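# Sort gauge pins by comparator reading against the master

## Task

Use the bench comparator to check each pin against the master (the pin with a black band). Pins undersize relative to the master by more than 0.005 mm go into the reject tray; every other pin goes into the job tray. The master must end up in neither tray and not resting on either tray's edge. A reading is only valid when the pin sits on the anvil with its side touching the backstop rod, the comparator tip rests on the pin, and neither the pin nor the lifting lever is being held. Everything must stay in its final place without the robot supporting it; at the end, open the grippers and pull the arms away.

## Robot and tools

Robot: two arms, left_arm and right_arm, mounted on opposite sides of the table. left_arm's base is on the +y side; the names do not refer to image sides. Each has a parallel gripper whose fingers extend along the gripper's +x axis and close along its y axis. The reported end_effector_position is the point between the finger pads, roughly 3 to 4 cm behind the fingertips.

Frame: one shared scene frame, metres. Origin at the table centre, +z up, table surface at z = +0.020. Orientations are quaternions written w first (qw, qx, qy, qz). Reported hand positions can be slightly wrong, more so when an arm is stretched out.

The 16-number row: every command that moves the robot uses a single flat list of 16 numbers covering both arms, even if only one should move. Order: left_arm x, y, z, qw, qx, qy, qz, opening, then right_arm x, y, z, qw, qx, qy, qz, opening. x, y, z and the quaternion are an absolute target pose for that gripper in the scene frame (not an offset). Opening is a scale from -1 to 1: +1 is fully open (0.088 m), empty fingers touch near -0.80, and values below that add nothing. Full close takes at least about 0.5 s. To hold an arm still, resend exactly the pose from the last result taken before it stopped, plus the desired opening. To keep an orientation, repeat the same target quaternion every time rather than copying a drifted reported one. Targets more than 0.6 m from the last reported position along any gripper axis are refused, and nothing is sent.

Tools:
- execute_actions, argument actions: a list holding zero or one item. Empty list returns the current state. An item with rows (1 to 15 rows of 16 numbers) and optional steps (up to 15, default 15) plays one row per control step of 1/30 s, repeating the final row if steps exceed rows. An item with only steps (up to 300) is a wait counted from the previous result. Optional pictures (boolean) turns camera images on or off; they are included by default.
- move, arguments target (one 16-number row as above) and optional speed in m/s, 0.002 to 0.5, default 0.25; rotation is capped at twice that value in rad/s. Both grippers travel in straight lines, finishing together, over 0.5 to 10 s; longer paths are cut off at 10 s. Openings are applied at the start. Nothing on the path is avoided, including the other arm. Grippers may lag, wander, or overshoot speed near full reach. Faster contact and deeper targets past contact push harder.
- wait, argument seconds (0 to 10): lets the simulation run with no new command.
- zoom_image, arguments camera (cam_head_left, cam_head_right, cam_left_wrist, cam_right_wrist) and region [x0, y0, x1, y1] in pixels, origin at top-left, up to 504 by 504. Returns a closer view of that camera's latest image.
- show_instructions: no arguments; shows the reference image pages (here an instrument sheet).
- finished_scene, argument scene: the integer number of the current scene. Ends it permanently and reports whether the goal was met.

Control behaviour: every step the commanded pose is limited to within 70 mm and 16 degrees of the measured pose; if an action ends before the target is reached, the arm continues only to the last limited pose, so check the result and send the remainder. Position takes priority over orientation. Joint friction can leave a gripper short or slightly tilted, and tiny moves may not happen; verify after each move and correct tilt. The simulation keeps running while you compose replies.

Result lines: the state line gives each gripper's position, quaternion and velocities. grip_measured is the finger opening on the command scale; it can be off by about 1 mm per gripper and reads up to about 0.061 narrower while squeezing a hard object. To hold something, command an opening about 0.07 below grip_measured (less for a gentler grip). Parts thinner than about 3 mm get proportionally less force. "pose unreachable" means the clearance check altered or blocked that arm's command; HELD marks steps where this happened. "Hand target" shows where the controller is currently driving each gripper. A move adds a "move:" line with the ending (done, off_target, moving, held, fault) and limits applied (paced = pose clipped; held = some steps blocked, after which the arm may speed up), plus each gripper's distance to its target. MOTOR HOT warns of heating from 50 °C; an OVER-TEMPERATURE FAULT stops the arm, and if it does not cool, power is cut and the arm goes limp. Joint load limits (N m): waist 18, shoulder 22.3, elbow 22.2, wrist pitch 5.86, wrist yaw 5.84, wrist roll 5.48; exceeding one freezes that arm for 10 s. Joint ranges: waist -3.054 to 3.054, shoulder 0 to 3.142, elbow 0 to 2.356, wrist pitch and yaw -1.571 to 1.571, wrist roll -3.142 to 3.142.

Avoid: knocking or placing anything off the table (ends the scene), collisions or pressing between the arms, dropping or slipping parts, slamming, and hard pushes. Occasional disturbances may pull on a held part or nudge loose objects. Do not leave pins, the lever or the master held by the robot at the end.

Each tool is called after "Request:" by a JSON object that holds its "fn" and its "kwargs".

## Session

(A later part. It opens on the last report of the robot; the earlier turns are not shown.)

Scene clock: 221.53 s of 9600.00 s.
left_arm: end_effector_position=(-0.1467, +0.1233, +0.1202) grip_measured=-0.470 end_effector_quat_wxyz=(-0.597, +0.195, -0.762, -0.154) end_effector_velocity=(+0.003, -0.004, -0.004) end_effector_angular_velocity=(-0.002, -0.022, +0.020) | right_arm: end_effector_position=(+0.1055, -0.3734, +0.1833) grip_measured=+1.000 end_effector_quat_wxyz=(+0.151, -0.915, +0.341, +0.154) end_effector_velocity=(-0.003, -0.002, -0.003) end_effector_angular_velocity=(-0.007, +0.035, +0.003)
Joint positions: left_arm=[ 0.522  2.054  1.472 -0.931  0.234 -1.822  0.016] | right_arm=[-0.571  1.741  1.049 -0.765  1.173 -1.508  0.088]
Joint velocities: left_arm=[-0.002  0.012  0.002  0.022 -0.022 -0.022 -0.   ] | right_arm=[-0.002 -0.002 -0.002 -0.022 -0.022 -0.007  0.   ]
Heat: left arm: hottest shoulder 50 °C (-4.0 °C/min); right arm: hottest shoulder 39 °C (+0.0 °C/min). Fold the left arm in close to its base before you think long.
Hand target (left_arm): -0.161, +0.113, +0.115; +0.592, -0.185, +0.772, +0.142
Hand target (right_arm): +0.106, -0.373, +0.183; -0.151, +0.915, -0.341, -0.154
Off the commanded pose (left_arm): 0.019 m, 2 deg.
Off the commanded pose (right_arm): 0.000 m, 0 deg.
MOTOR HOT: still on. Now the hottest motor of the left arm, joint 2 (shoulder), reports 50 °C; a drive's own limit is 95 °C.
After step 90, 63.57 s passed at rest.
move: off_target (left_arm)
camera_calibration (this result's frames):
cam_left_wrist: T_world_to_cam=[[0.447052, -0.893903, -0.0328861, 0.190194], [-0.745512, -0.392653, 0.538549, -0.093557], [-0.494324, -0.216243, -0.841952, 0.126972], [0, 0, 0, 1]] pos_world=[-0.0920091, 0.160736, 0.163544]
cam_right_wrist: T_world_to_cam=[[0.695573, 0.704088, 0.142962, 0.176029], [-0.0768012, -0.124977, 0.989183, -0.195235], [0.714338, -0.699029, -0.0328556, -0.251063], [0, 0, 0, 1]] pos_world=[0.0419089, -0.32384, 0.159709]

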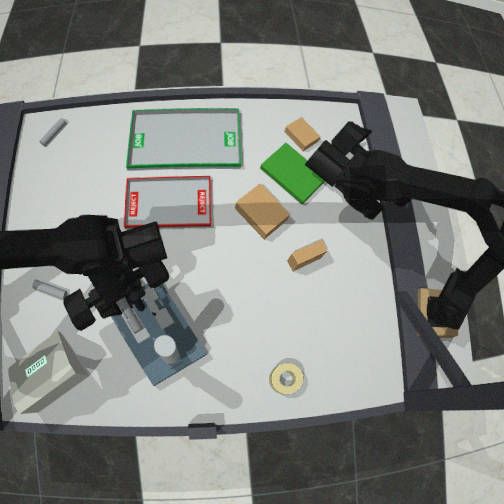

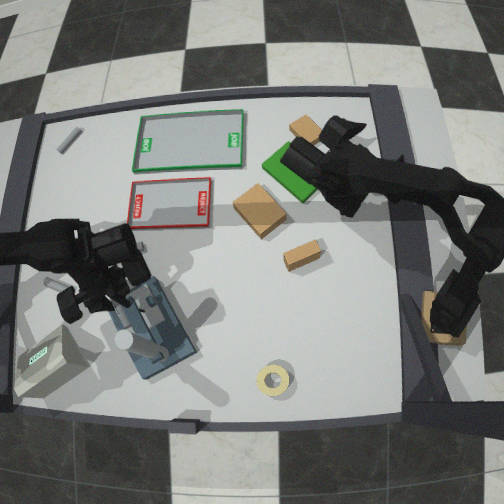

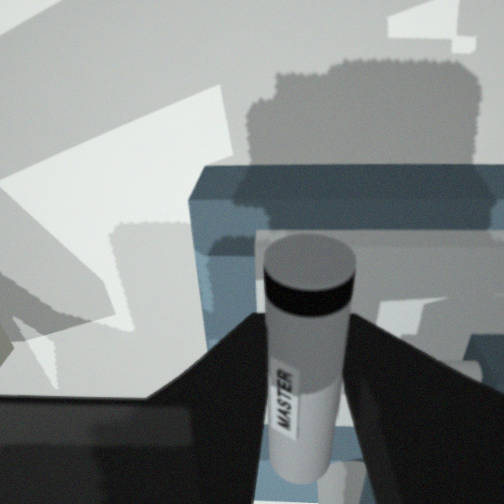

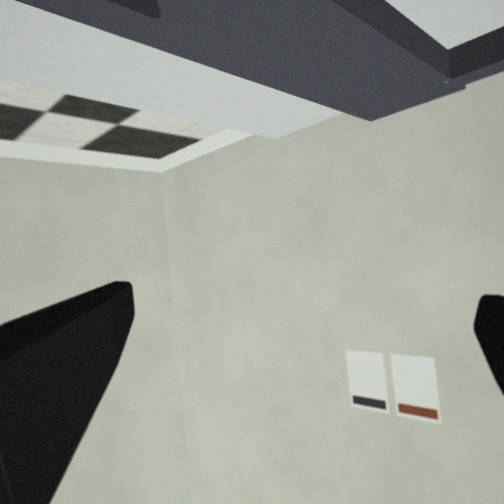

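Request:
{"fn": "move", "kwargs": {"target": [-0.132, 0.131, 0.122, 0.5919, -0.1852, 0.7714, 0.1421, -0.57, 0.1055, -0.3734, 0.1833, 0.151, -0.915, 0.341, 0.154, 1.0], "speed": 0.03}}

Scene clock: 225.27 s of 9600.00 s.
left_arm: end_effector_position=(-0.1315, +0.1284, +0.1203) grip_measured=-0.470 end_effector_quat_wxyz=(-0.594, +0.186, -0.770, -0.143) end_effector_velocity=(-0.002, +0.000, +0.001) end_effector_angular_velocity=(+0.006, -0.005, +0.000) | right_arm: end_effector_position=(+0.1055, -0.3734, +0.1833) grip_measured=+1.000 end_effector_quat_wxyz=(+0.151, -0.915, +0.341, +0.154) end_effector_velocity=(-0.001, -0.001, -0.003) end_effector_angular_velocity=(+0.014, +0.017, -0.003)
Joint positions: left_arm=[ 0.57   2.056  1.472 -0.942  0.253 -1.743  0.016] | right_arm=[-0.571  1.741  1.049 -0.765  1.173 -1.508  0.088]
Joint velocities: left_arm=[-0.007 -0.002  0.002 -0.007 -0.007 -0.007  0.   ] | right_arm=[-0.002 -0.002 -0.002 -0.007 -0.022  0.007  0.   ]
Heat: left arm: hottest shoulder 50 °C (-4.0 °C/min); right arm: hottest shoulder 39 °C (+0.0 °C/min). Fold the left arm in close to its base before you think long.
Hand target (left_arm): -0.132, +0.131, +0.122; +0.592, -0.185, +0.771, +0.142
Hand target (right_arm): +0.106, -0.373, +0.183; -0.151, +0.915, -0.341, -0.154
Off the commanded pose (left_arm): 0.003 m, 0 deg.
Off the commanded pose (right_arm): 0.000 m, 0 deg.
MOTOR HOT: still on. Now the hottest motor of the left arm, joint 2 (shoulder), reports 50 °C; a drive's own limit is 95 °C.
move: done
camera_calibration (this result's frames):
cam_left_wrist: T_world_to_cam=[[0.420508, -0.906824, -0.0290384, 0.185719], [-0.74977, -0.365346, 0.551695, -0.0858503], [-0.510899, -0.21022, -0.83354, 0.131731], [0, 0, 0, 1]] pos_world=[-0.0751629, 0.164742, 0.162559]
cam_right_wrist: T_world_to_cam=[[0.695573, 0.704088, 0.142962, 0.176029], [-0.0768012, -0.124977, 0.989183, -0.195235], [0.714338, -0.699029, -0.0328556, -0.251063], [0, 0, 0, 1]] pos_world=[0.0419089, -0.32384, 0.159709]

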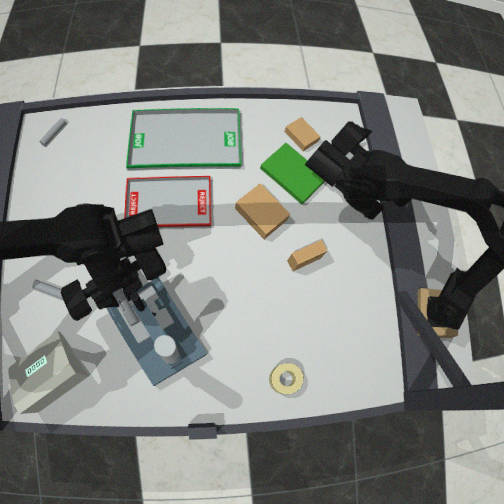

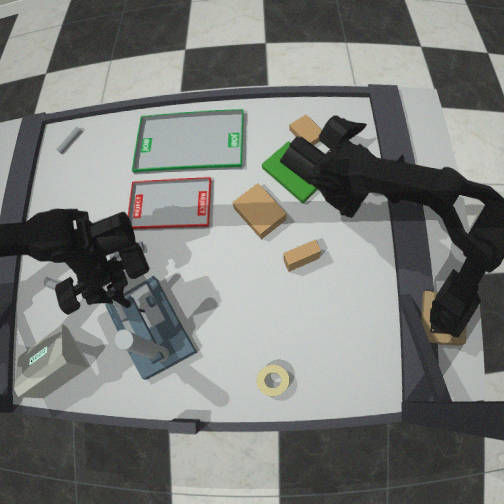

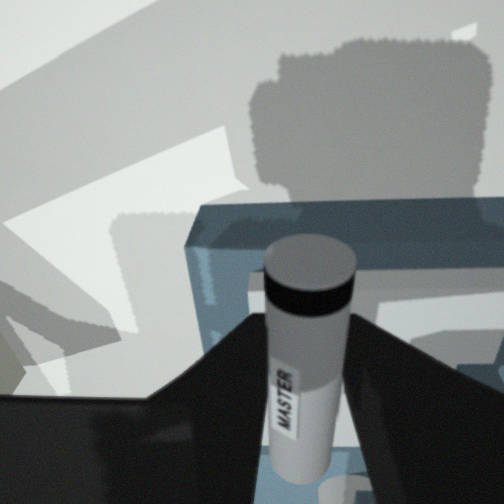

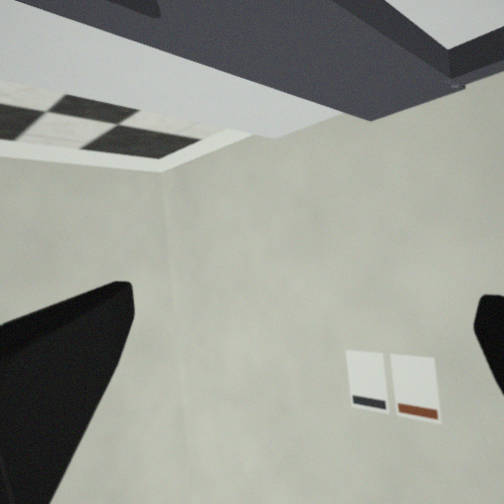

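Request:
{"fn": "zoom_image", "kwargs": {"camera": "cam_left_wrist", "region": [170, 180, 504, 504]}}

Region (170, 180, 504, 504) of cam_left_wrist's 504x504 image, scaled by 1.509, with more detail than that image has; it fills the top 489 rows of this view, and the rest is white.

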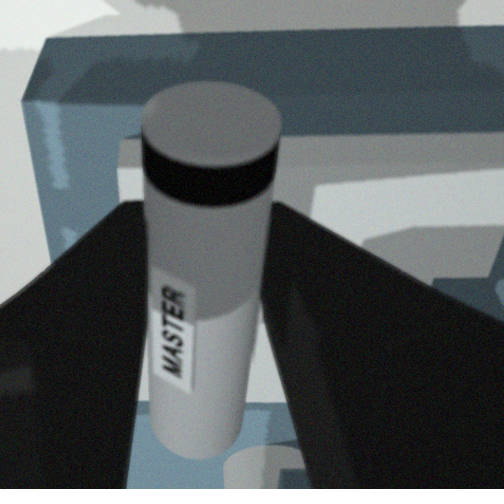

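Request:
{"fn": "move", "kwargs": {"target": [-0.1335, 0.1245, 0.1115, 0.5919, -0.1852, 0.7714, 0.1421, -0.57, 0.1055, -0.3734, 0.1833, 0.151, -0.915, 0.341, 0.154, 1.0], "speed": 0.015}}

Scene clock: 261.10 s of 9600.00 s.
left_arm: end_effector_position=(-0.1315, +0.1243, +0.1167) grip_measured=-0.470 end_effector_quat_wxyz=(-0.594, +0.189, -0.770, -0.137) end_effector_velocity=(-0.000, +0.001, -0.001) end_effector_angular_velocity=(+0.001, -0.007, +0.005) | right_arm: end_effector_position=(+0.1055, -0.3734, +0.1833) grip_measured=+1.000 end_effector_quat_wxyz=(+0.151, -0.915, +0.341, +0.154) end_effector_velocity=(-0.002, -0.003, -0.001) end_effector_angular_velocity=(-0.017, +0.024, +0.001)
Joint positions: left_arm=[ 0.567  2.066  1.472 -0.92   0.253 -1.743  0.016] | right_arm=[-0.571  1.741  1.049 -0.765  1.173 -1.508  0.088]
Joint velocities: left_arm=[-0.002 -0.002 -0.007  0.007 -0.007 -0.007 -0.   ] | right_arm=[-0.002 -0.002 -0.002 -0.022 -0.007 -0.007  0.   ]
Heat: left arm: hottest shoulder 56 °C (+5.0 °C/min); right arm: hottest shoulder 39 °C (+0.0 °C/min). Fold the left arm in close to its base before you think long.
Hand target (left_arm): -0.133, +0.125, +0.112; +0.592, -0.185, +0.771, +0.142
Hand target (right_arm): +0.106, -0.373, +0.183; -0.151, +0.915, -0.341, -0.154
Off the commanded pose (left_arm): 0.006 m, 1 deg.
Off the commanded pose (right_arm): 0.000 m, 0 deg.
MOTOR HOT: still on. Now the hottest motor of the left arm, joint 2 (shoulder), reports 56 °C; a drive's own limit is 95 °C.
After step 90, 31.97 s passed at rest.
move: done
camera_calibration (this result's frames):
cam_left_wrist: T_world_to_cam=[[0.41746, -0.908531, -0.0172622, 0.180331], [-0.752802, -0.356419, 0.553403, -0.0870978], [-0.508937, -0.218029, -0.832735, 0.129009], [0, 0, 0, 1]] pos_world=[-0.075191, 0.160921, 0.158743]
cam_right_wrist: T_world_to_cam=[[0.695573, 0.704088, 0.142962, 0.176029], [-0.0768012, -0.124977, 0.989183, -0.195235], [0.714338, -0.699029, -0.0328556, -0.251063], [0, 0, 0, 1]] pos_world=[0.0419089, -0.32384, 0.159709]

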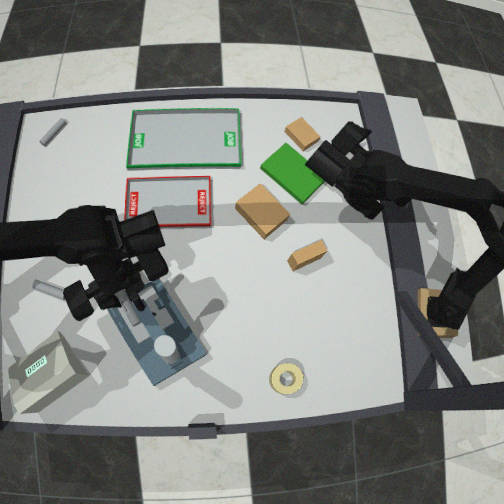

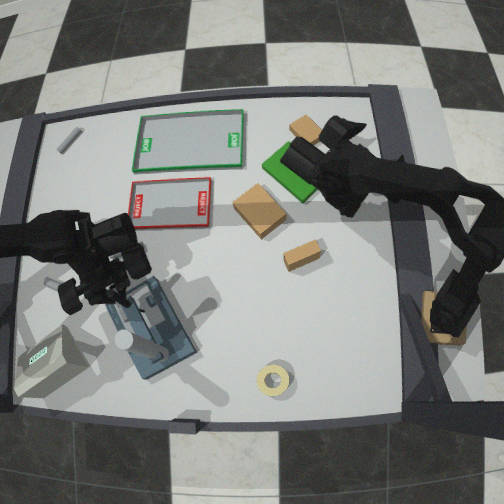

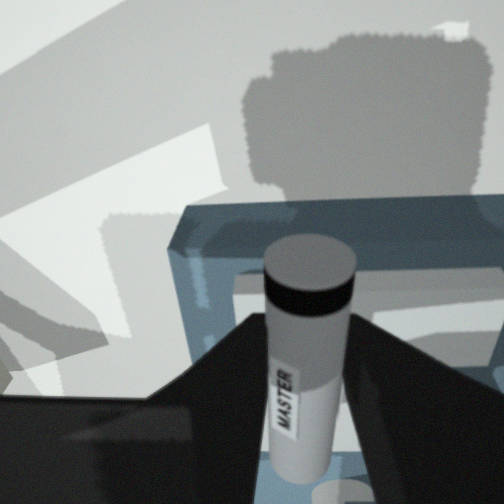

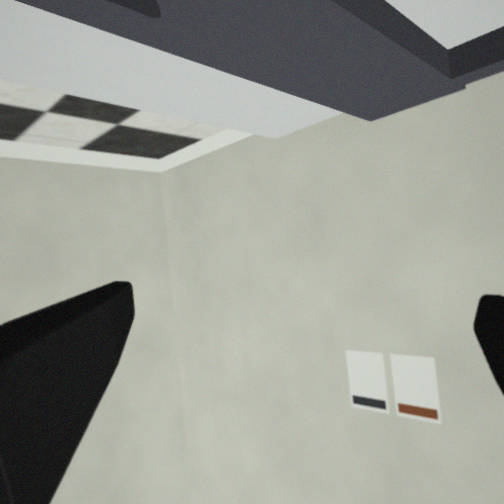

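Request:
{"fn": "move", "kwargs": {"target": [-0.1340, 0.1255, 0.1055, 0.5919, -0.1852, 0.7714, 0.1421, -0.57, 0.1055, -0.3734, 0.1833, 0.151, -0.915, 0.341, 0.154, 1.0], "speed": 0.01}}

Scene clock: 265.70 s of 9600.00 s.
left_arm: end_effector_position=(-0.1311, +0.1223, +0.1131) grip_measured=-0.470 end_effector_quat_wxyz=(-0.594, +0.191, -0.770, -0.133) end_effector_velocity=(-0.001, +0.005, -0.000) end_effector_angular_velocity=(+0.025, +0.001, +0.005) | right_arm: end_effector_position=(+0.1055, -0.3734, +0.1833) grip_measured=+1.000 end_effector_quat_wxyz=(+0.151, -0.915, +0.341, +0.154) end_effector_velocity=(-0.002, -0.001, -0.002) end_effector_angular_velocity=(-0.010, +0.018, +0.006)
Joint positions: left_arm=[ 0.566  2.071  1.464 -0.897  0.253 -1.743  0.016] | right_arm=[-0.571  1.741  1.049 -0.765  1.173 -1.508  0.088]
Joint velocities: left_arm=[-0.002 -0.002 -0.002 -0.022 -0.007 -0.007 -0.   ] | right_arm=[ 0.002 -0.002 -0.007 -0.007 -0.007 -0.007  0.   ]
Heat: left arm: hottest shoulder 56 °C (+6.1 °C/min); right arm: hottest shoulder 39 °C (+0.0 °C/min). Fold the left arm in close to its base before you think long.
Hand target (left_arm): -0.134, +0.125, +0.106; +0.592, -0.185, +0.771, +0.142
Hand target (right_arm): +0.106, -0.373, +0.183; -0.151, +0.915, -0.341, -0.154
Off the commanded pose (left_arm): 0.009 m, 1 deg.
Off the commanded pose (right_arm): 0.000 m, 0 deg.
MOTOR HOT: still on. Now the hottest motor of the left arm, joint 2 (shoulder), reports 56 °C; a drive's own limit is 95 °C.
After step 90, 0.23 s passed at rest.
move: off_target (left_arm)
camera_calibration (this result's frames):
cam_left_wrist: T_world_to_cam=[[0.416803, -0.908966, -0.00742421, 0.177099], [-0.754714, -0.350601, 0.554514, -0.0867057], [-0.506638, -0.22552, -0.832141, 0.126915], [0, 0, 0, 1]] pos_world=[-0.0749533, 0.1592, 0.155006]
cam_right_wrist: T_world_to_cam=[[0.695573, 0.704088, 0.142962, 0.176029], [-0.0768012, -0.124977, 0.989183, -0.195235], [0.714338, -0.699029, -0.0328556, -0.251063], [0, 0, 0, 1]] pos_world=[0.0419089, -0.32384, 0.159709]

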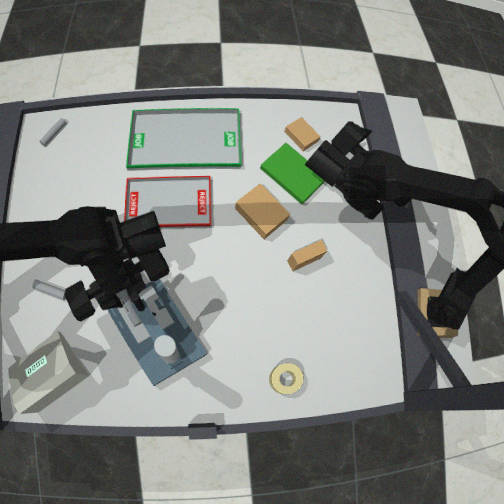

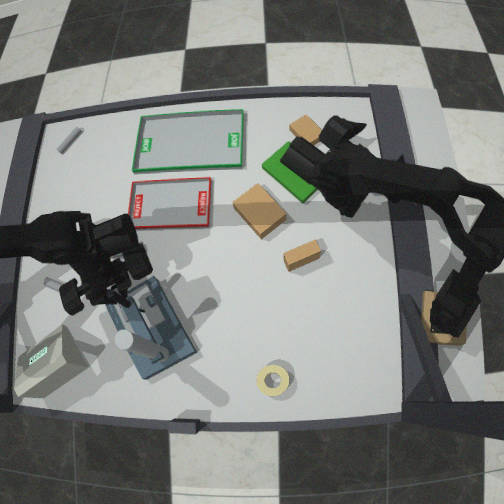

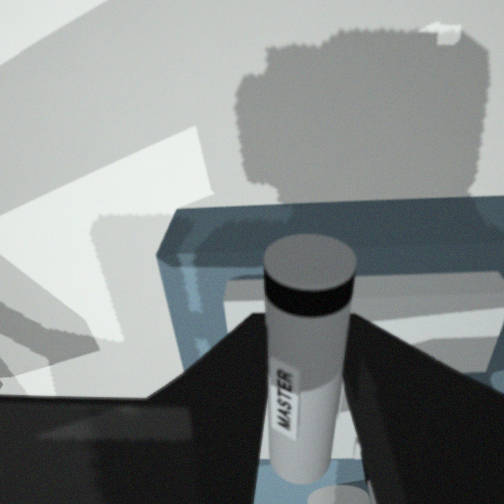

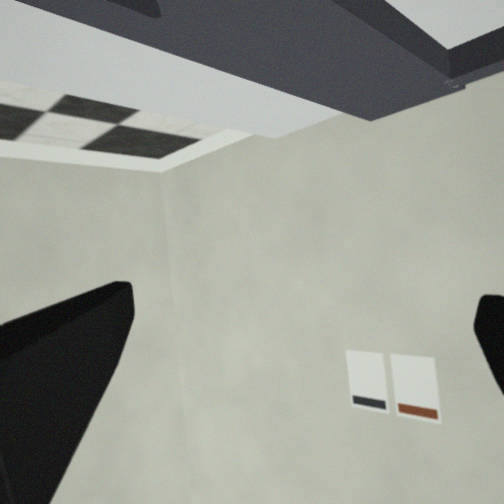

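Request:
{"fn": "move", "kwargs": {"target": [-0.1345, 0.1265, 0.1020, 0.5919, -0.1852, 0.7714, 0.1421, -0.57, 0.1055, -0.3734, 0.1833, 0.151, -0.915, 0.341, 0.154, 1.0], "speed": 0.006}}

Scene clock: 270.63 s of 9600.00 s.
left_arm: end_effector_position=(-0.1316, +0.1232, +0.1096) grip_measured=-0.470 end_effector_quat_wxyz=(-0.594, +0.191, -0.770, -0.133) end_effector_velocity=(-0.002, -0.001, +0.001) end_effector_angular_velocity=(-0.008, +0.006, +0.004) | right_arm: end_effector_position=(+0.1055, -0.3734, +0.1833) grip_measured=+1.000 end_effector_quat_wxyz=(+0.151, -0.915, +0.341, +0.154) end_effector_velocity=(+0.000, -0.000, -0.001) end_effector_angular_velocity=(+0.005, +0.005, +0.001)
Joint positions: left_arm=[ 0.566  2.072  1.451 -0.882  0.253 -1.744  0.016] | right_arm=[-0.571  1.741  1.049 -0.765  1.173 -1.508  0.088]
Joint velocities: left_arm=[-0.002 -0.002 -0.002  0.007  0.007 -0.007 -0.   ] | right_arm=[-0.002 -0.002 -0.002  0.007 -0.007 -0.007  0.   ]
Heat: left arm: hottest shoulder 55 °C (+5.1 °C/min); right arm: hottest shoulder 39 °C (+0.0 °C/min). Fold the left arm in close to its base before you think long.
Hand target (left_arm): -0.134, +0.127, +0.102; +0.592, -0.185, +0.771, +0.142
Hand target (right_arm): +0.106, -0.373, +0.183; -0.151, +0.915, -0.341, -0.154
Off the commanded pose (left_arm): 0.009 m, 1 deg.
Off the commanded pose (right_arm): 0.000 m, 0 deg.
MOTOR HOT: still on. Now the hottest motor of the left arm, joint 2 (shoulder), reports 55 °C; a drive's own limit is 95 °C.
move: off_target (left_arm)
camera_calibration (this result's frames):
cam_left_wrist: T_world_to_cam=[[0.417127, -0.90882, -0.00724179, 0.178092], [-0.754595, -0.35076, 0.554576, -0.0847269], [-0.50655, -0.225864, -0.832102, 0.123998], [0, 0, 0, 1]] pos_world=[-0.0754106, 0.160141, 0.151456]
cam_right_wrist: T_world_to_cam=[[0.695573, 0.704088, 0.142962, 0.176029], [-0.0768012, -0.124977, 0.989183, -0.195235], [0.714338, -0.699029, -0.0328556, -0.251063], [0, 0, 0, 1]] pos_world=[0.0419089, -0.32384, 0.159709]

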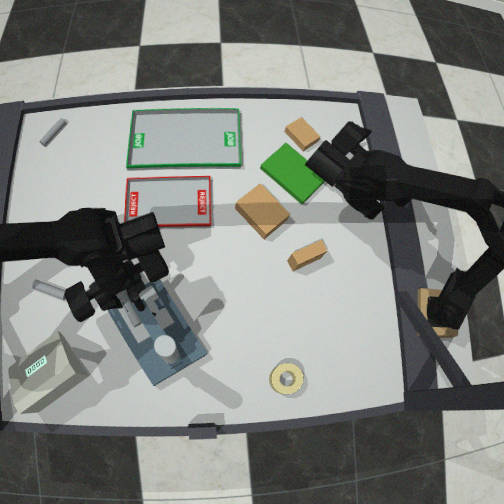

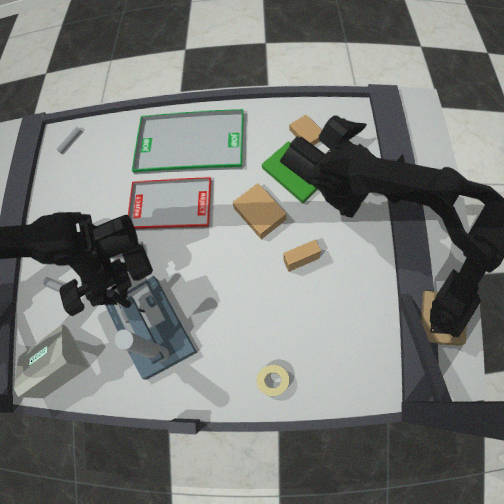

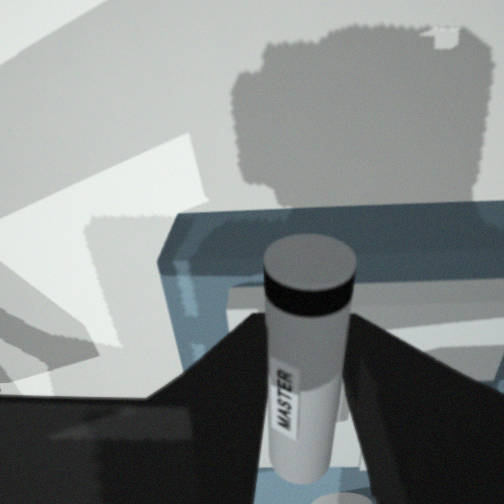

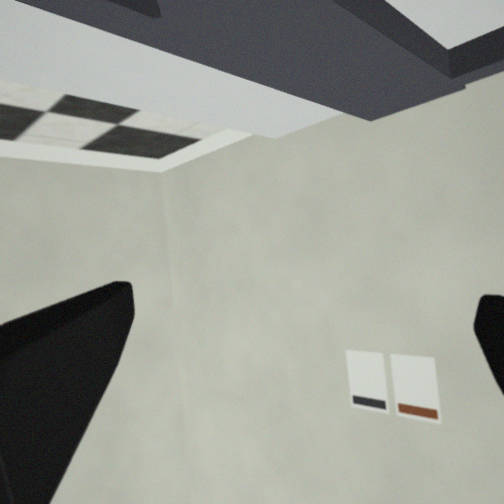

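Request:
{"fn": "move", "kwargs": {"target": [-0.1345, 0.1265, 0.1003, 0.5919, -0.1852, 0.7714, 0.1421, -0.57, 0.1055, -0.3734, 0.1833, 0.151, -0.915, 0.341, 0.154, 1.0], "speed": 0.004}}

Scene clock: 276.93 s of 9600.00 s.
left_arm: end_effector_position=(-0.1315, +0.1228, +0.1086) grip_measured=-0.470 end_effector_quat_wxyz=(-0.594, +0.192, -0.770, -0.132) end_effector_velocity=(-0.003, +0.003, -0.001) end_effector_angular_velocity=(+0.015, -0.002, +0.000) | right_arm: end_effector_position=(+0.1055, -0.3734, +0.1833) grip_measured=+1.000 end_effector_quat_wxyz=(+0.151, -0.915, +0.341, +0.154) end_effector_velocity=(+0.001, -0.001, +0.001) end_effector_angular_velocity=(-0.015, +0.002, +0.005)
Joint positions: left_arm=[ 0.566  2.074  1.448 -0.876  0.253 -1.744  0.016] | right_arm=[-0.571  1.741  1.049 -0.765  1.173 -1.508  0.088]
Joint velocities: left_arm=[-0.007 -0.002 -0.007 -0.007 -0.007 -0.007  0.   ] | right_arm=[-0.002 -0.002 -0.002  0.007  0.007 -0.022  0.   ]
Heat: left arm: hottest shoulder 54 °C (+4.0 °C/min); right arm: hottest shoulder 39 °C (+0.0 °C/min). Fold the left arm in close to its base before you think long.
Hand target (left_arm): -0.134, +0.126, +0.101; +0.592, -0.185, +0.771, +0.142
Hand target (right_arm): +0.106, -0.373, +0.183; -0.151, +0.915, -0.341, -0.154
Off the commanded pose (left_arm): 0.010 m, 1 deg.
Off the commanded pose (right_arm): 0.000 m, 0 deg.
MOTOR HOT: still on. Now the hottest motor of the left arm, joint 2 (shoulder), reports 54 °C; a drive's own limit is 95 °C.
After step 90, 0.20 s passed at rest.
move: off_target (left_arm)
camera_calibration (this result's frames):
cam_left_wrist: T_world_to_cam=[[0.417131, -0.908833, -0.00497155, 0.177451], [-0.754973, -0.349548, 0.554826, -0.0844386], [-0.505982, -0.227681, -0.831952, 0.123418], [0, 0, 0, 1]] pos_world=[-0.0753221, 0.159858, 0.150409]
cam_right_wrist: T_world_to_cam=[[0.695573, 0.704088, 0.142962, 0.176029], [-0.0768012, -0.124977, 0.989183, -0.195235], [0.714338, -0.699029, -0.0328556, -0.251063], [0, 0, 0, 1]] pos_world=[0.0419089, -0.32384, 0.159709]

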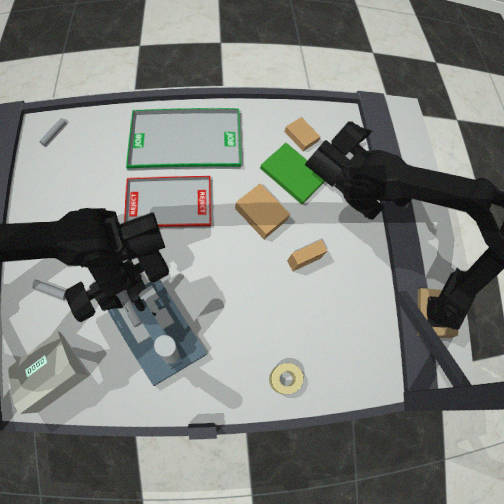

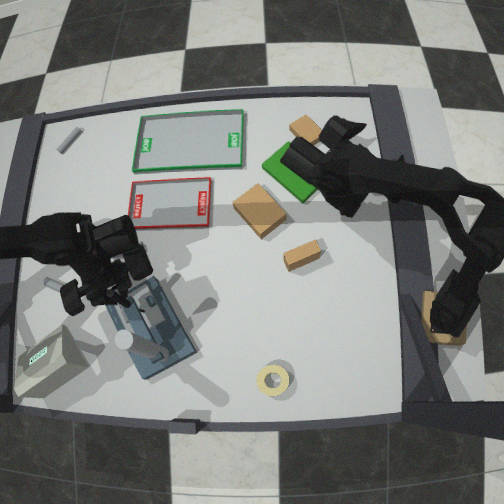

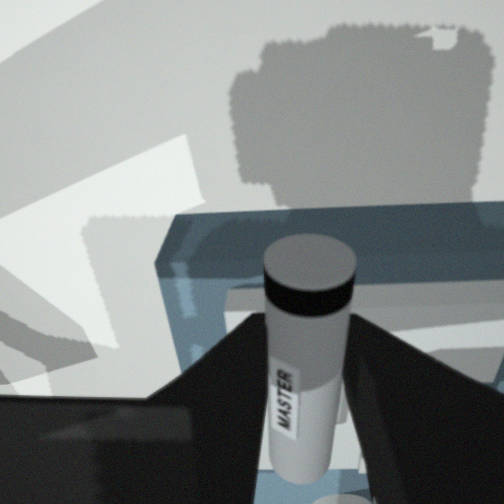

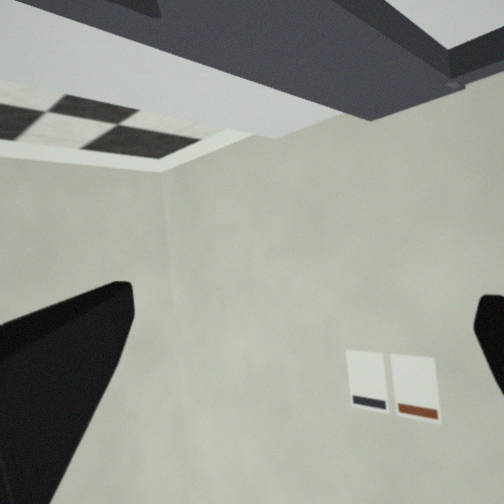

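Request:
{"fn": "move", "kwargs": {"target": [-0.1335, 0.1250, 0.1035, 0.5919, -0.1852, 0.7714, 0.1421, -0.35, 0.1055, -0.3734, 0.1833, 0.151, -0.915, 0.341, 0.154, 1.0], "speed": 0.008}}

Scene clock: 281.03 s of 9600.00 s.
left_arm: end_effector_position=(-0.1324, +0.1244, +0.1086) grip_measured=-0.352 end_effector_quat_wxyz=(-0.593, +0.190, -0.771, -0.135) end_effector_velocity=(-0.004, +0.005, +0.000) end_effector_angular_velocity=(+0.020, +0.014, +0.004) | right_arm: end_effector_position=(+0.1055, -0.3734, +0.1833) grip_measured=+1.000 end_effector_quat_wxyz=(+0.151, -0.915, +0.341, +0.154) end_effector_velocity=(-0.002, -0.004, +0.002) end_effector_angular_velocity=(-0.033, +0.019, +0.005)
Joint positions: left_arm=[ 0.566  2.074  1.448 -0.885  0.256 -1.744  0.022] | right_arm=[-0.571  1.741  1.049 -0.765  1.173 -1.508  0.088]
Joint velocities: left_arm=[-0.002 -0.002 -0.002 -0.022  0.007 -0.007 -0.   ] | right_arm=[-0.002 -0.007 -0.002 -0.022  0.007 -0.022  0.   ]
Heat: left arm: hottest shoulder 54 °C (+4.0 °C/min); right arm: hottest shoulder 39 °C (+0.0 °C/min). Fold the left arm in close to its base before you think long.
Hand target (left_arm): -0.134, +0.125, +0.104; +0.592, -0.185, +0.771, +0.142
Hand target (right_arm): +0.106, -0.373, +0.183; -0.151, +0.915, -0.341, -0.154
Off the commanded pose (left_arm): 0.005 m, 1 deg.
Off the commanded pose (right_arm): 0.000 m, 0 deg.
MOTOR HOT: still on. Now the hottest motor of the left arm, joint 2 (shoulder), reports 54 °C; a drive's own limit is 95 °C.
move: done
camera_calibration (this result's frames):
cam_left_wrist: T_world_to_cam=[[0.416926, -0.908838, -0.0136342, 0.180193], [-0.752231, -0.353426, 0.556092, -0.0838484], [-0.510216, -0.221593, -0.831009, 0.12189], [0, 0, 0, 1]] pos_world=[-0.0760105, 0.161142, 0.150376]
cam_right_wrist: T_world_to_cam=[[0.695573, 0.704088, 0.142962, 0.176029], [-0.0768012, -0.124977, 0.989183, -0.195235], [0.714338, -0.699029, -0.0328556, -0.251063], [0, 0, 0, 1]] pos_world=[0.0419089, -0.32384, 0.159709]

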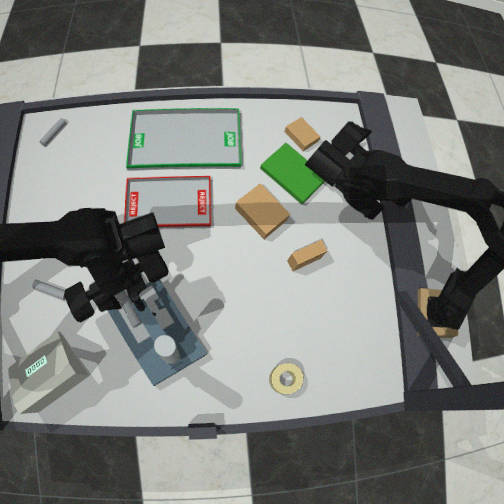

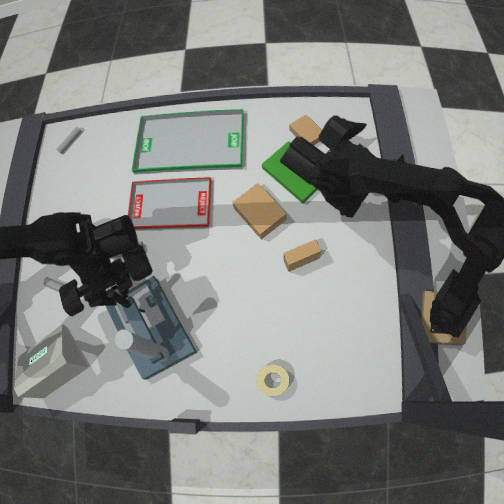

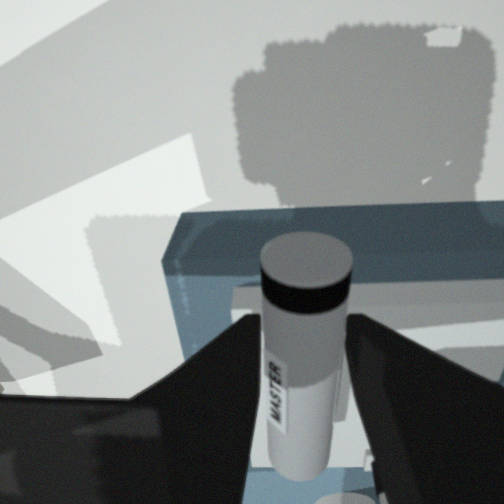

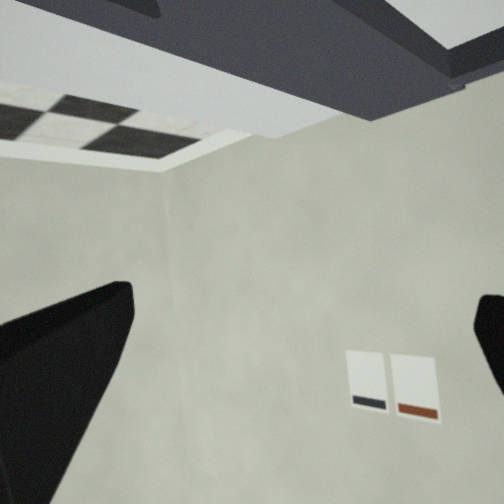

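Request:
{"fn": "move", "kwargs": {"target": [-0.1335, 0.1250, 0.1035, 0.5919, -0.1852, 0.7714, 0.1421, -0.55, 0.1055, -0.3734, 0.1833, 0.151, -0.915, 0.341, 0.154, 1.0], "speed": 0.008}}

Scene clock: 287.93 s of 9600.00 s.
left_arm: end_effector_position=(-0.1324, +0.1245, +0.1086) grip_measured=-0.469 end_effector_quat_wxyz=(-0.593, +0.189, -0.771, -0.136) end_effector_velocity=(-0.001, +0.005, -0.000) end_effector_angular_velocity=(+0.025, +0.001, +0.005) | right_arm: end_effector_position=(+0.1055, -0.3734, +0.1833) grip_measured=+1.000 end_effector_quat_wxyz=(+0.151, -0.915, +0.341, +0.154) end_effector_velocity=(-0.002, -0.003, -0.001) end_effector_angular_velocity=(-0.017, +0.024, +0.001)
Joint positions: left_arm=[ 0.566  2.074  1.448 -0.885  0.256 -1.744  0.016] | right_arm=[-0.571  1.741  1.049 -0.765  1.173 -1.508  0.088]
Joint velocities: left_arm=[-0.002 -0.002 -0.002 -0.022 -0.007 -0.007 -0.   ] | right_arm=[-0.002 -0.002 -0.002 -0.022 -0.007 -0.007  0.   ]
Heat: left arm: hottest shoulder 53 °C (+2.0 °C/min); right arm: hottest shoulder 39 °C (+0.0 °C/min). Fold the left arm in close to its base before you think long.
Hand target (left_arm): -0.133, +0.125, +0.104; +0.592, -0.185, +0.771, +0.142
Hand target (right_arm): +0.106, -0.373, +0.183; -0.151, +0.915, -0.341, -0.154
Off the commanded pose (left_arm): 0.005 m, 1 deg.
Off the commanded pose (right_arm): 0.000 m, 0 deg.
MOTOR HOT: still on. Now the hottest motor of the left arm, joint 2 (shoulder), reports 53 °C; a drive's own limit is 95 °C.
After step 90, 2.67 s passed at rest.
move: done
camera_calibration (this result's frames):
cam_left_wrist: T_world_to_cam=[[0.416923, -0.908828, -0.0143909, 0.180435], [-0.752105, -0.353831, 0.556006, -0.083748], [-0.510405, -0.220988, -0.831054, 0.121796], [0, 0, 0, 1]] pos_world=[-0.0760495, 0.161267, 0.15038]
cam_right_wrist: T_world_to_cam=[[0.695573, 0.704088, 0.142962, 0.176029], [-0.0768012, -0.124977, 0.989183, -0.195235], [0.714338, -0.699029, -0.0328556, -0.251063], [0, 0, 0, 1]] pos_world=[0.0419089, -0.32384, 0.159709]

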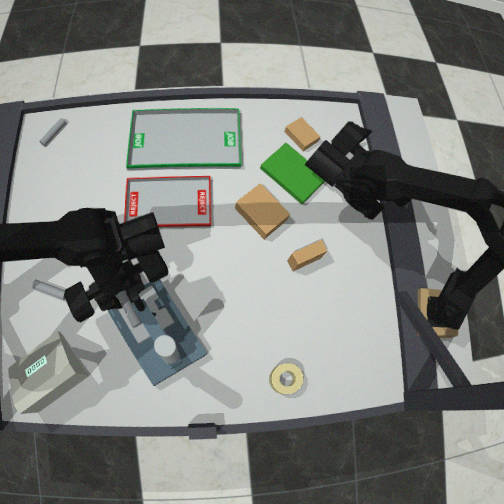

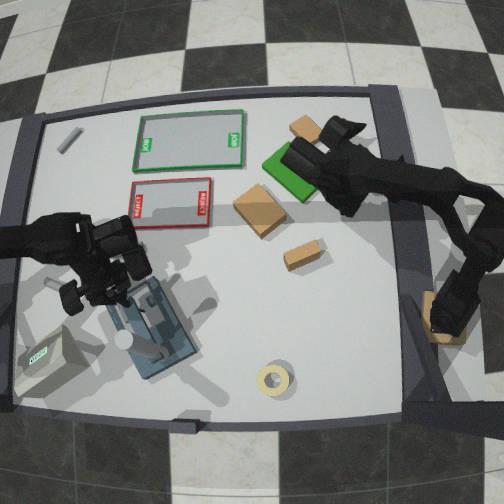

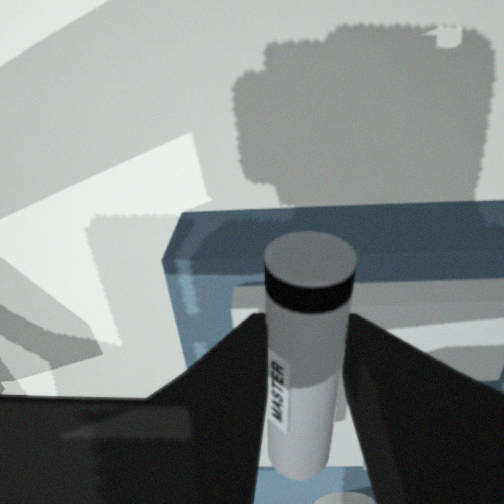

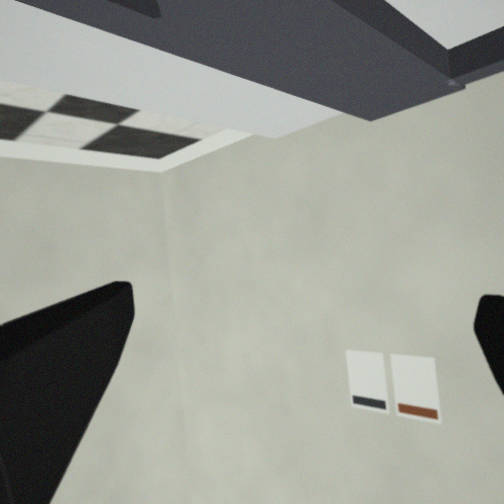

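Request:
{"fn": "move", "kwargs": {"target": [-0.1272, 0.1138, 0.1060, 0.5919, -0.1852, 0.7714, 0.1421, -0.55, 0.1055, -0.3734, 0.1833, 0.151, -0.915, 0.341, 0.154, 1.0], "speed": 0.01}}

Scene clock: 293.03 s of 9600.00 s.
left_arm: end_effector_position=(-0.1292, +0.1163, +0.1096) grip_measured=-0.469 end_effector_quat_wxyz=(-0.593, +0.187, -0.771, -0.141) end_effector_velocity=(-0.001, +0.004, -0.001) end_effector_angular_velocity=(+0.021, -0.001, -0.009) | right_arm: end_effector_position=(+0.1055, -0.3734, +0.1833) grip_measured=+1.000 end_effector_quat_wxyz=(+0.151, -0.915, +0.341, +0.154) end_effector_velocity=(-0.001, -0.002, -0.001) end_effector_angular_velocity=(+0.005, +0.006, -0.004)
Joint positions: left_arm=[ 0.568  2.112  1.513 -0.923  0.257 -1.744  0.016] | right_arm=[-0.571  1.741  1.049 -0.765  1.173 -1.508  0.088]
Joint velocities: left_arm=[-0.002  0.002  0.002 -0.022 -0.007  0.007 -0.   ] | right_arm=[-0.002 -0.002 -0.002 -0.007 -0.007  0.007  0.   ]
Heat: left arm: hottest shoulder 53 °C (+1.0 °C/min); right arm: hottest shoulder 39 °C (+0.0 °C/min). Fold the left arm in close to its base before you think long.
Hand target (left_arm): -0.127, +0.114, +0.106; +0.592, -0.185, +0.771, +0.142
Hand target (right_arm): +0.106, -0.373, +0.183; -0.151, +0.915, -0.341, -0.154
Off the commanded pose (left_arm): 0.005 m, 0 deg.
Off the commanded pose (right_arm): 0.000 m, 0 deg.
MOTOR HOT: still on. Now the hottest motor of the left arm, joint 2 (shoulder), reports 53 °C; a drive's own limit is 95 °C.
After step 90, 0.67 s passed at rest.
move: done
camera_calibration (this result's frames):
cam_left_wrist: T_world_to_cam=[[0.418534, -0.907833, -0.0258369, 0.172922], [-0.749132, -0.361172, 0.555298, -0.0834593], [-0.51345, -0.213056, -0.83125, 0.121184], [0, 0, 0, 1]] pos_world=[-0.0726739, 0.15266, 0.151547]
cam_right_wrist: T_world_to_cam=[[0.695573, 0.704088, 0.142962, 0.176029], [-0.0768012, -0.124977, 0.989183, -0.195235], [0.714338, -0.699029, -0.0328556, -0.251063], [0, 0, 0, 1]] pos_world=[0.0419089, -0.32384, 0.159709]

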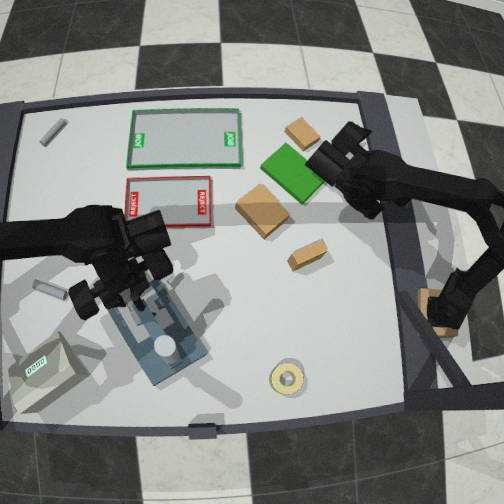

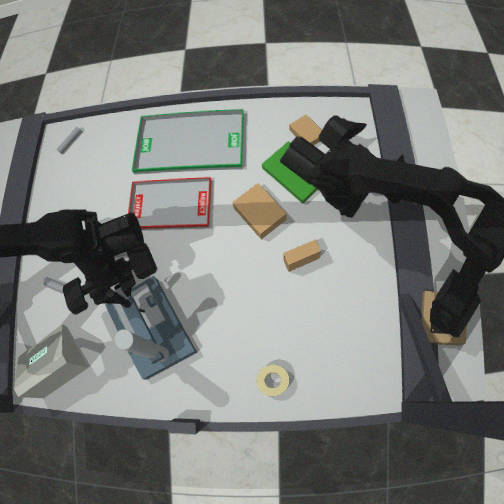

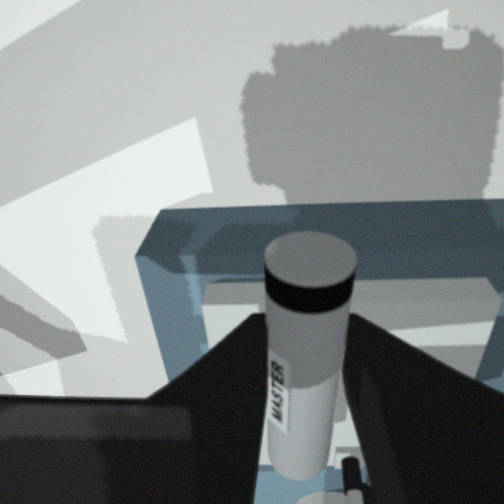

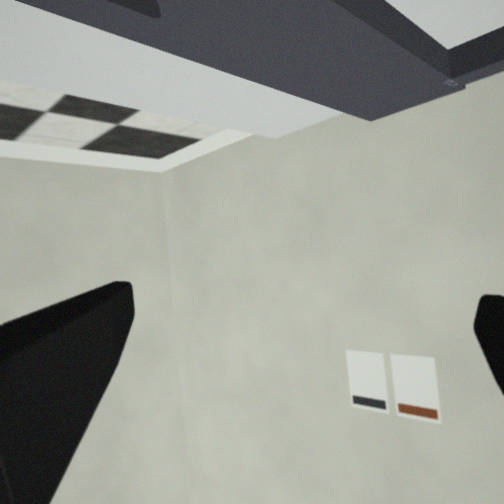

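Request:
{"fn": "move", "kwargs": {"target": [-0.1200, 0.1008, 0.1050, 0.5919, -0.1852, 0.7714, 0.1421, -0.55, 0.1055, -0.3734, 0.1833, 0.151, -0.915, 0.341, 0.154, 1.0], "speed": 0.008}}

Request:
{"fn": "zoom_image", "kwargs": {"camera": "cam_left_wrist", "region": [240, 380, 400, 504]}}

Request:
{"fn": "zoom_image", "kwargs": {"camera": "cam_head_left", "region": [10, 345, 65, 395]}}

Scene clock: 299.97 s of 9600.00 s.
left_arm: end_effector_position=(-0.1234, +0.1045, +0.1098) grip_measured=-0.469 end_effector_quat_wxyz=(-0.592, +0.184, -0.772, -0.141) end_effector_velocity=(-0.001, +0.004, -0.001) end_effector_angular_velocity=(+0.025, +0.001, +0.005) | right_arm: end_effector_position=(+0.1055, -0.3734, +0.1833) grip_measured=+1.000 end_effector_quat_wxyz=(+0.151, -0.915, +0.341, +0.154) end_effector_velocity=(-0.001, -0.001, -0.003) end_effector_angular_velocity=(+0.004, +0.025, +0.003)
Joint positions: left_arm=[ 0.573  2.164  1.596 -0.961  0.259 -1.735  0.016] | right_arm=[-0.571  1.741  1.049 -0.765  1.173 -1.508  0.088]
Joint velocities: left_arm=[-0.002  0.002  0.002 -0.022 -0.007 -0.007 -0.   ] | right_arm=[-0.002 -0.002 -0.002 -0.007 -0.022 -0.007  0.   ]
Heat: left arm: hottest shoulder 52 °C (-2.0 °C/min); right arm: hottest shoulder 39 °C (+0.0 °C/min). Fold the left arm in close to its base before you think long.
Hand target (left_arm): -0.120, +0.101, +0.105; +0.592, -0.185, +0.771, +0.142
Hand target (right_arm): +0.106, -0.373, +0.183; -0.151, +0.915, -0.341, -0.154
Off the commanded pose (left_arm): 0.007 m, 0 deg.
Off the commanded pose (right_arm): 0.000 m, 0 deg.
MOTOR HOT: still on. Now the hottest motor of the left arm, joint 2 (shoulder), reports 52 °C; a drive's own limit is 95 °C.
After step 90, 1.40 s passed at rest.
move: done
camera_calibration (this result's frames):
cam_left_wrist: T_world_to_cam=[[0.415865, -0.90892, -0.0303365, 0.160101], [-0.748617, -0.361079, 0.556052, -0.0835718], [-0.516361, -0.208532, -0.830594, 0.120908], [0, 0, 0, 1]] pos_world=[-0.0667116, 0.140557, 0.151753]
cam_right_wrist: T_world_to_cam=[[0.695573, 0.704088, 0.142962, 0.176029], [-0.0768012, -0.124977, 0.989183, -0.195235], [0.714338, -0.699029, -0.0328556, -0.251063], [0, 0, 0, 1]] pos_world=[0.0419089, -0.32384, 0.159709]

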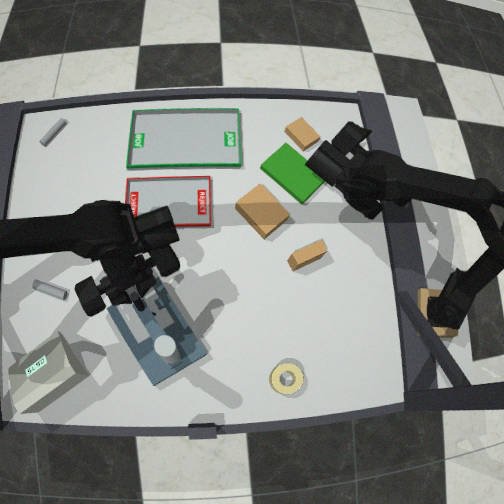

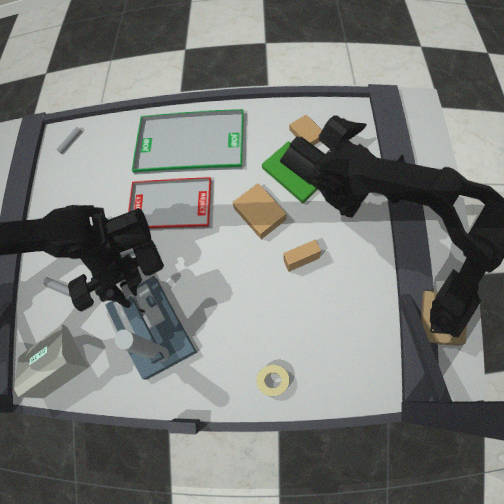

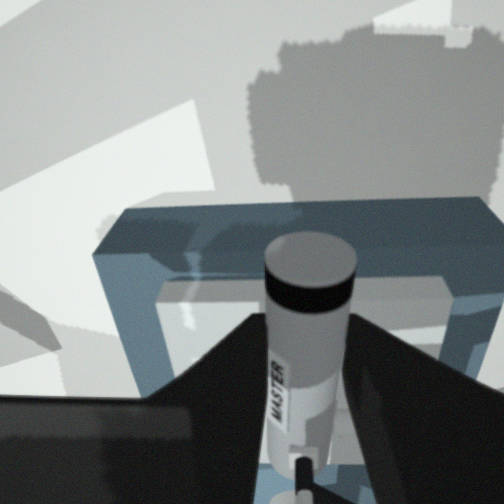

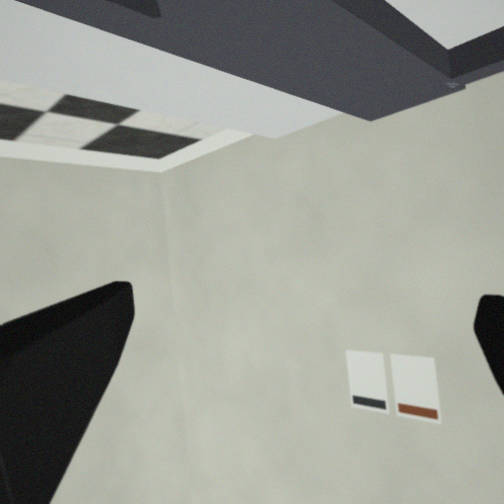

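Region (240, 380, 400, 504) of cam_left_wrist's 504x504 image, scaled by 3.150, with more detail than that image has; it fills the top 391 rows of this view, and the rest is white.

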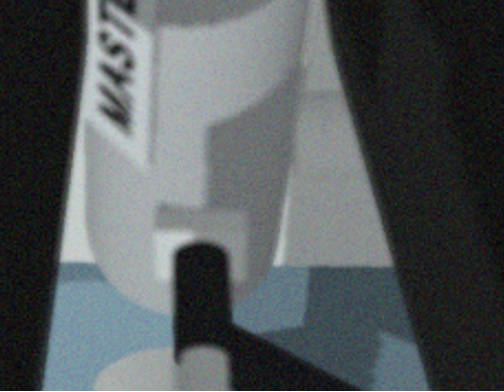

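Region (10, 345, 65, 395) of cam_head_left's 504x504 image, scaled by 9.164, with more detail than that image has; it fills the top 458 rows of this view, and the rest is white.

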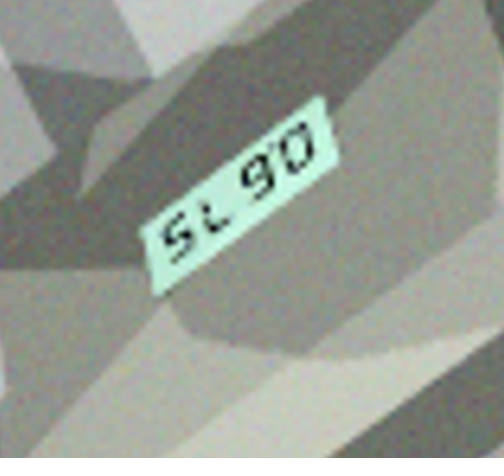

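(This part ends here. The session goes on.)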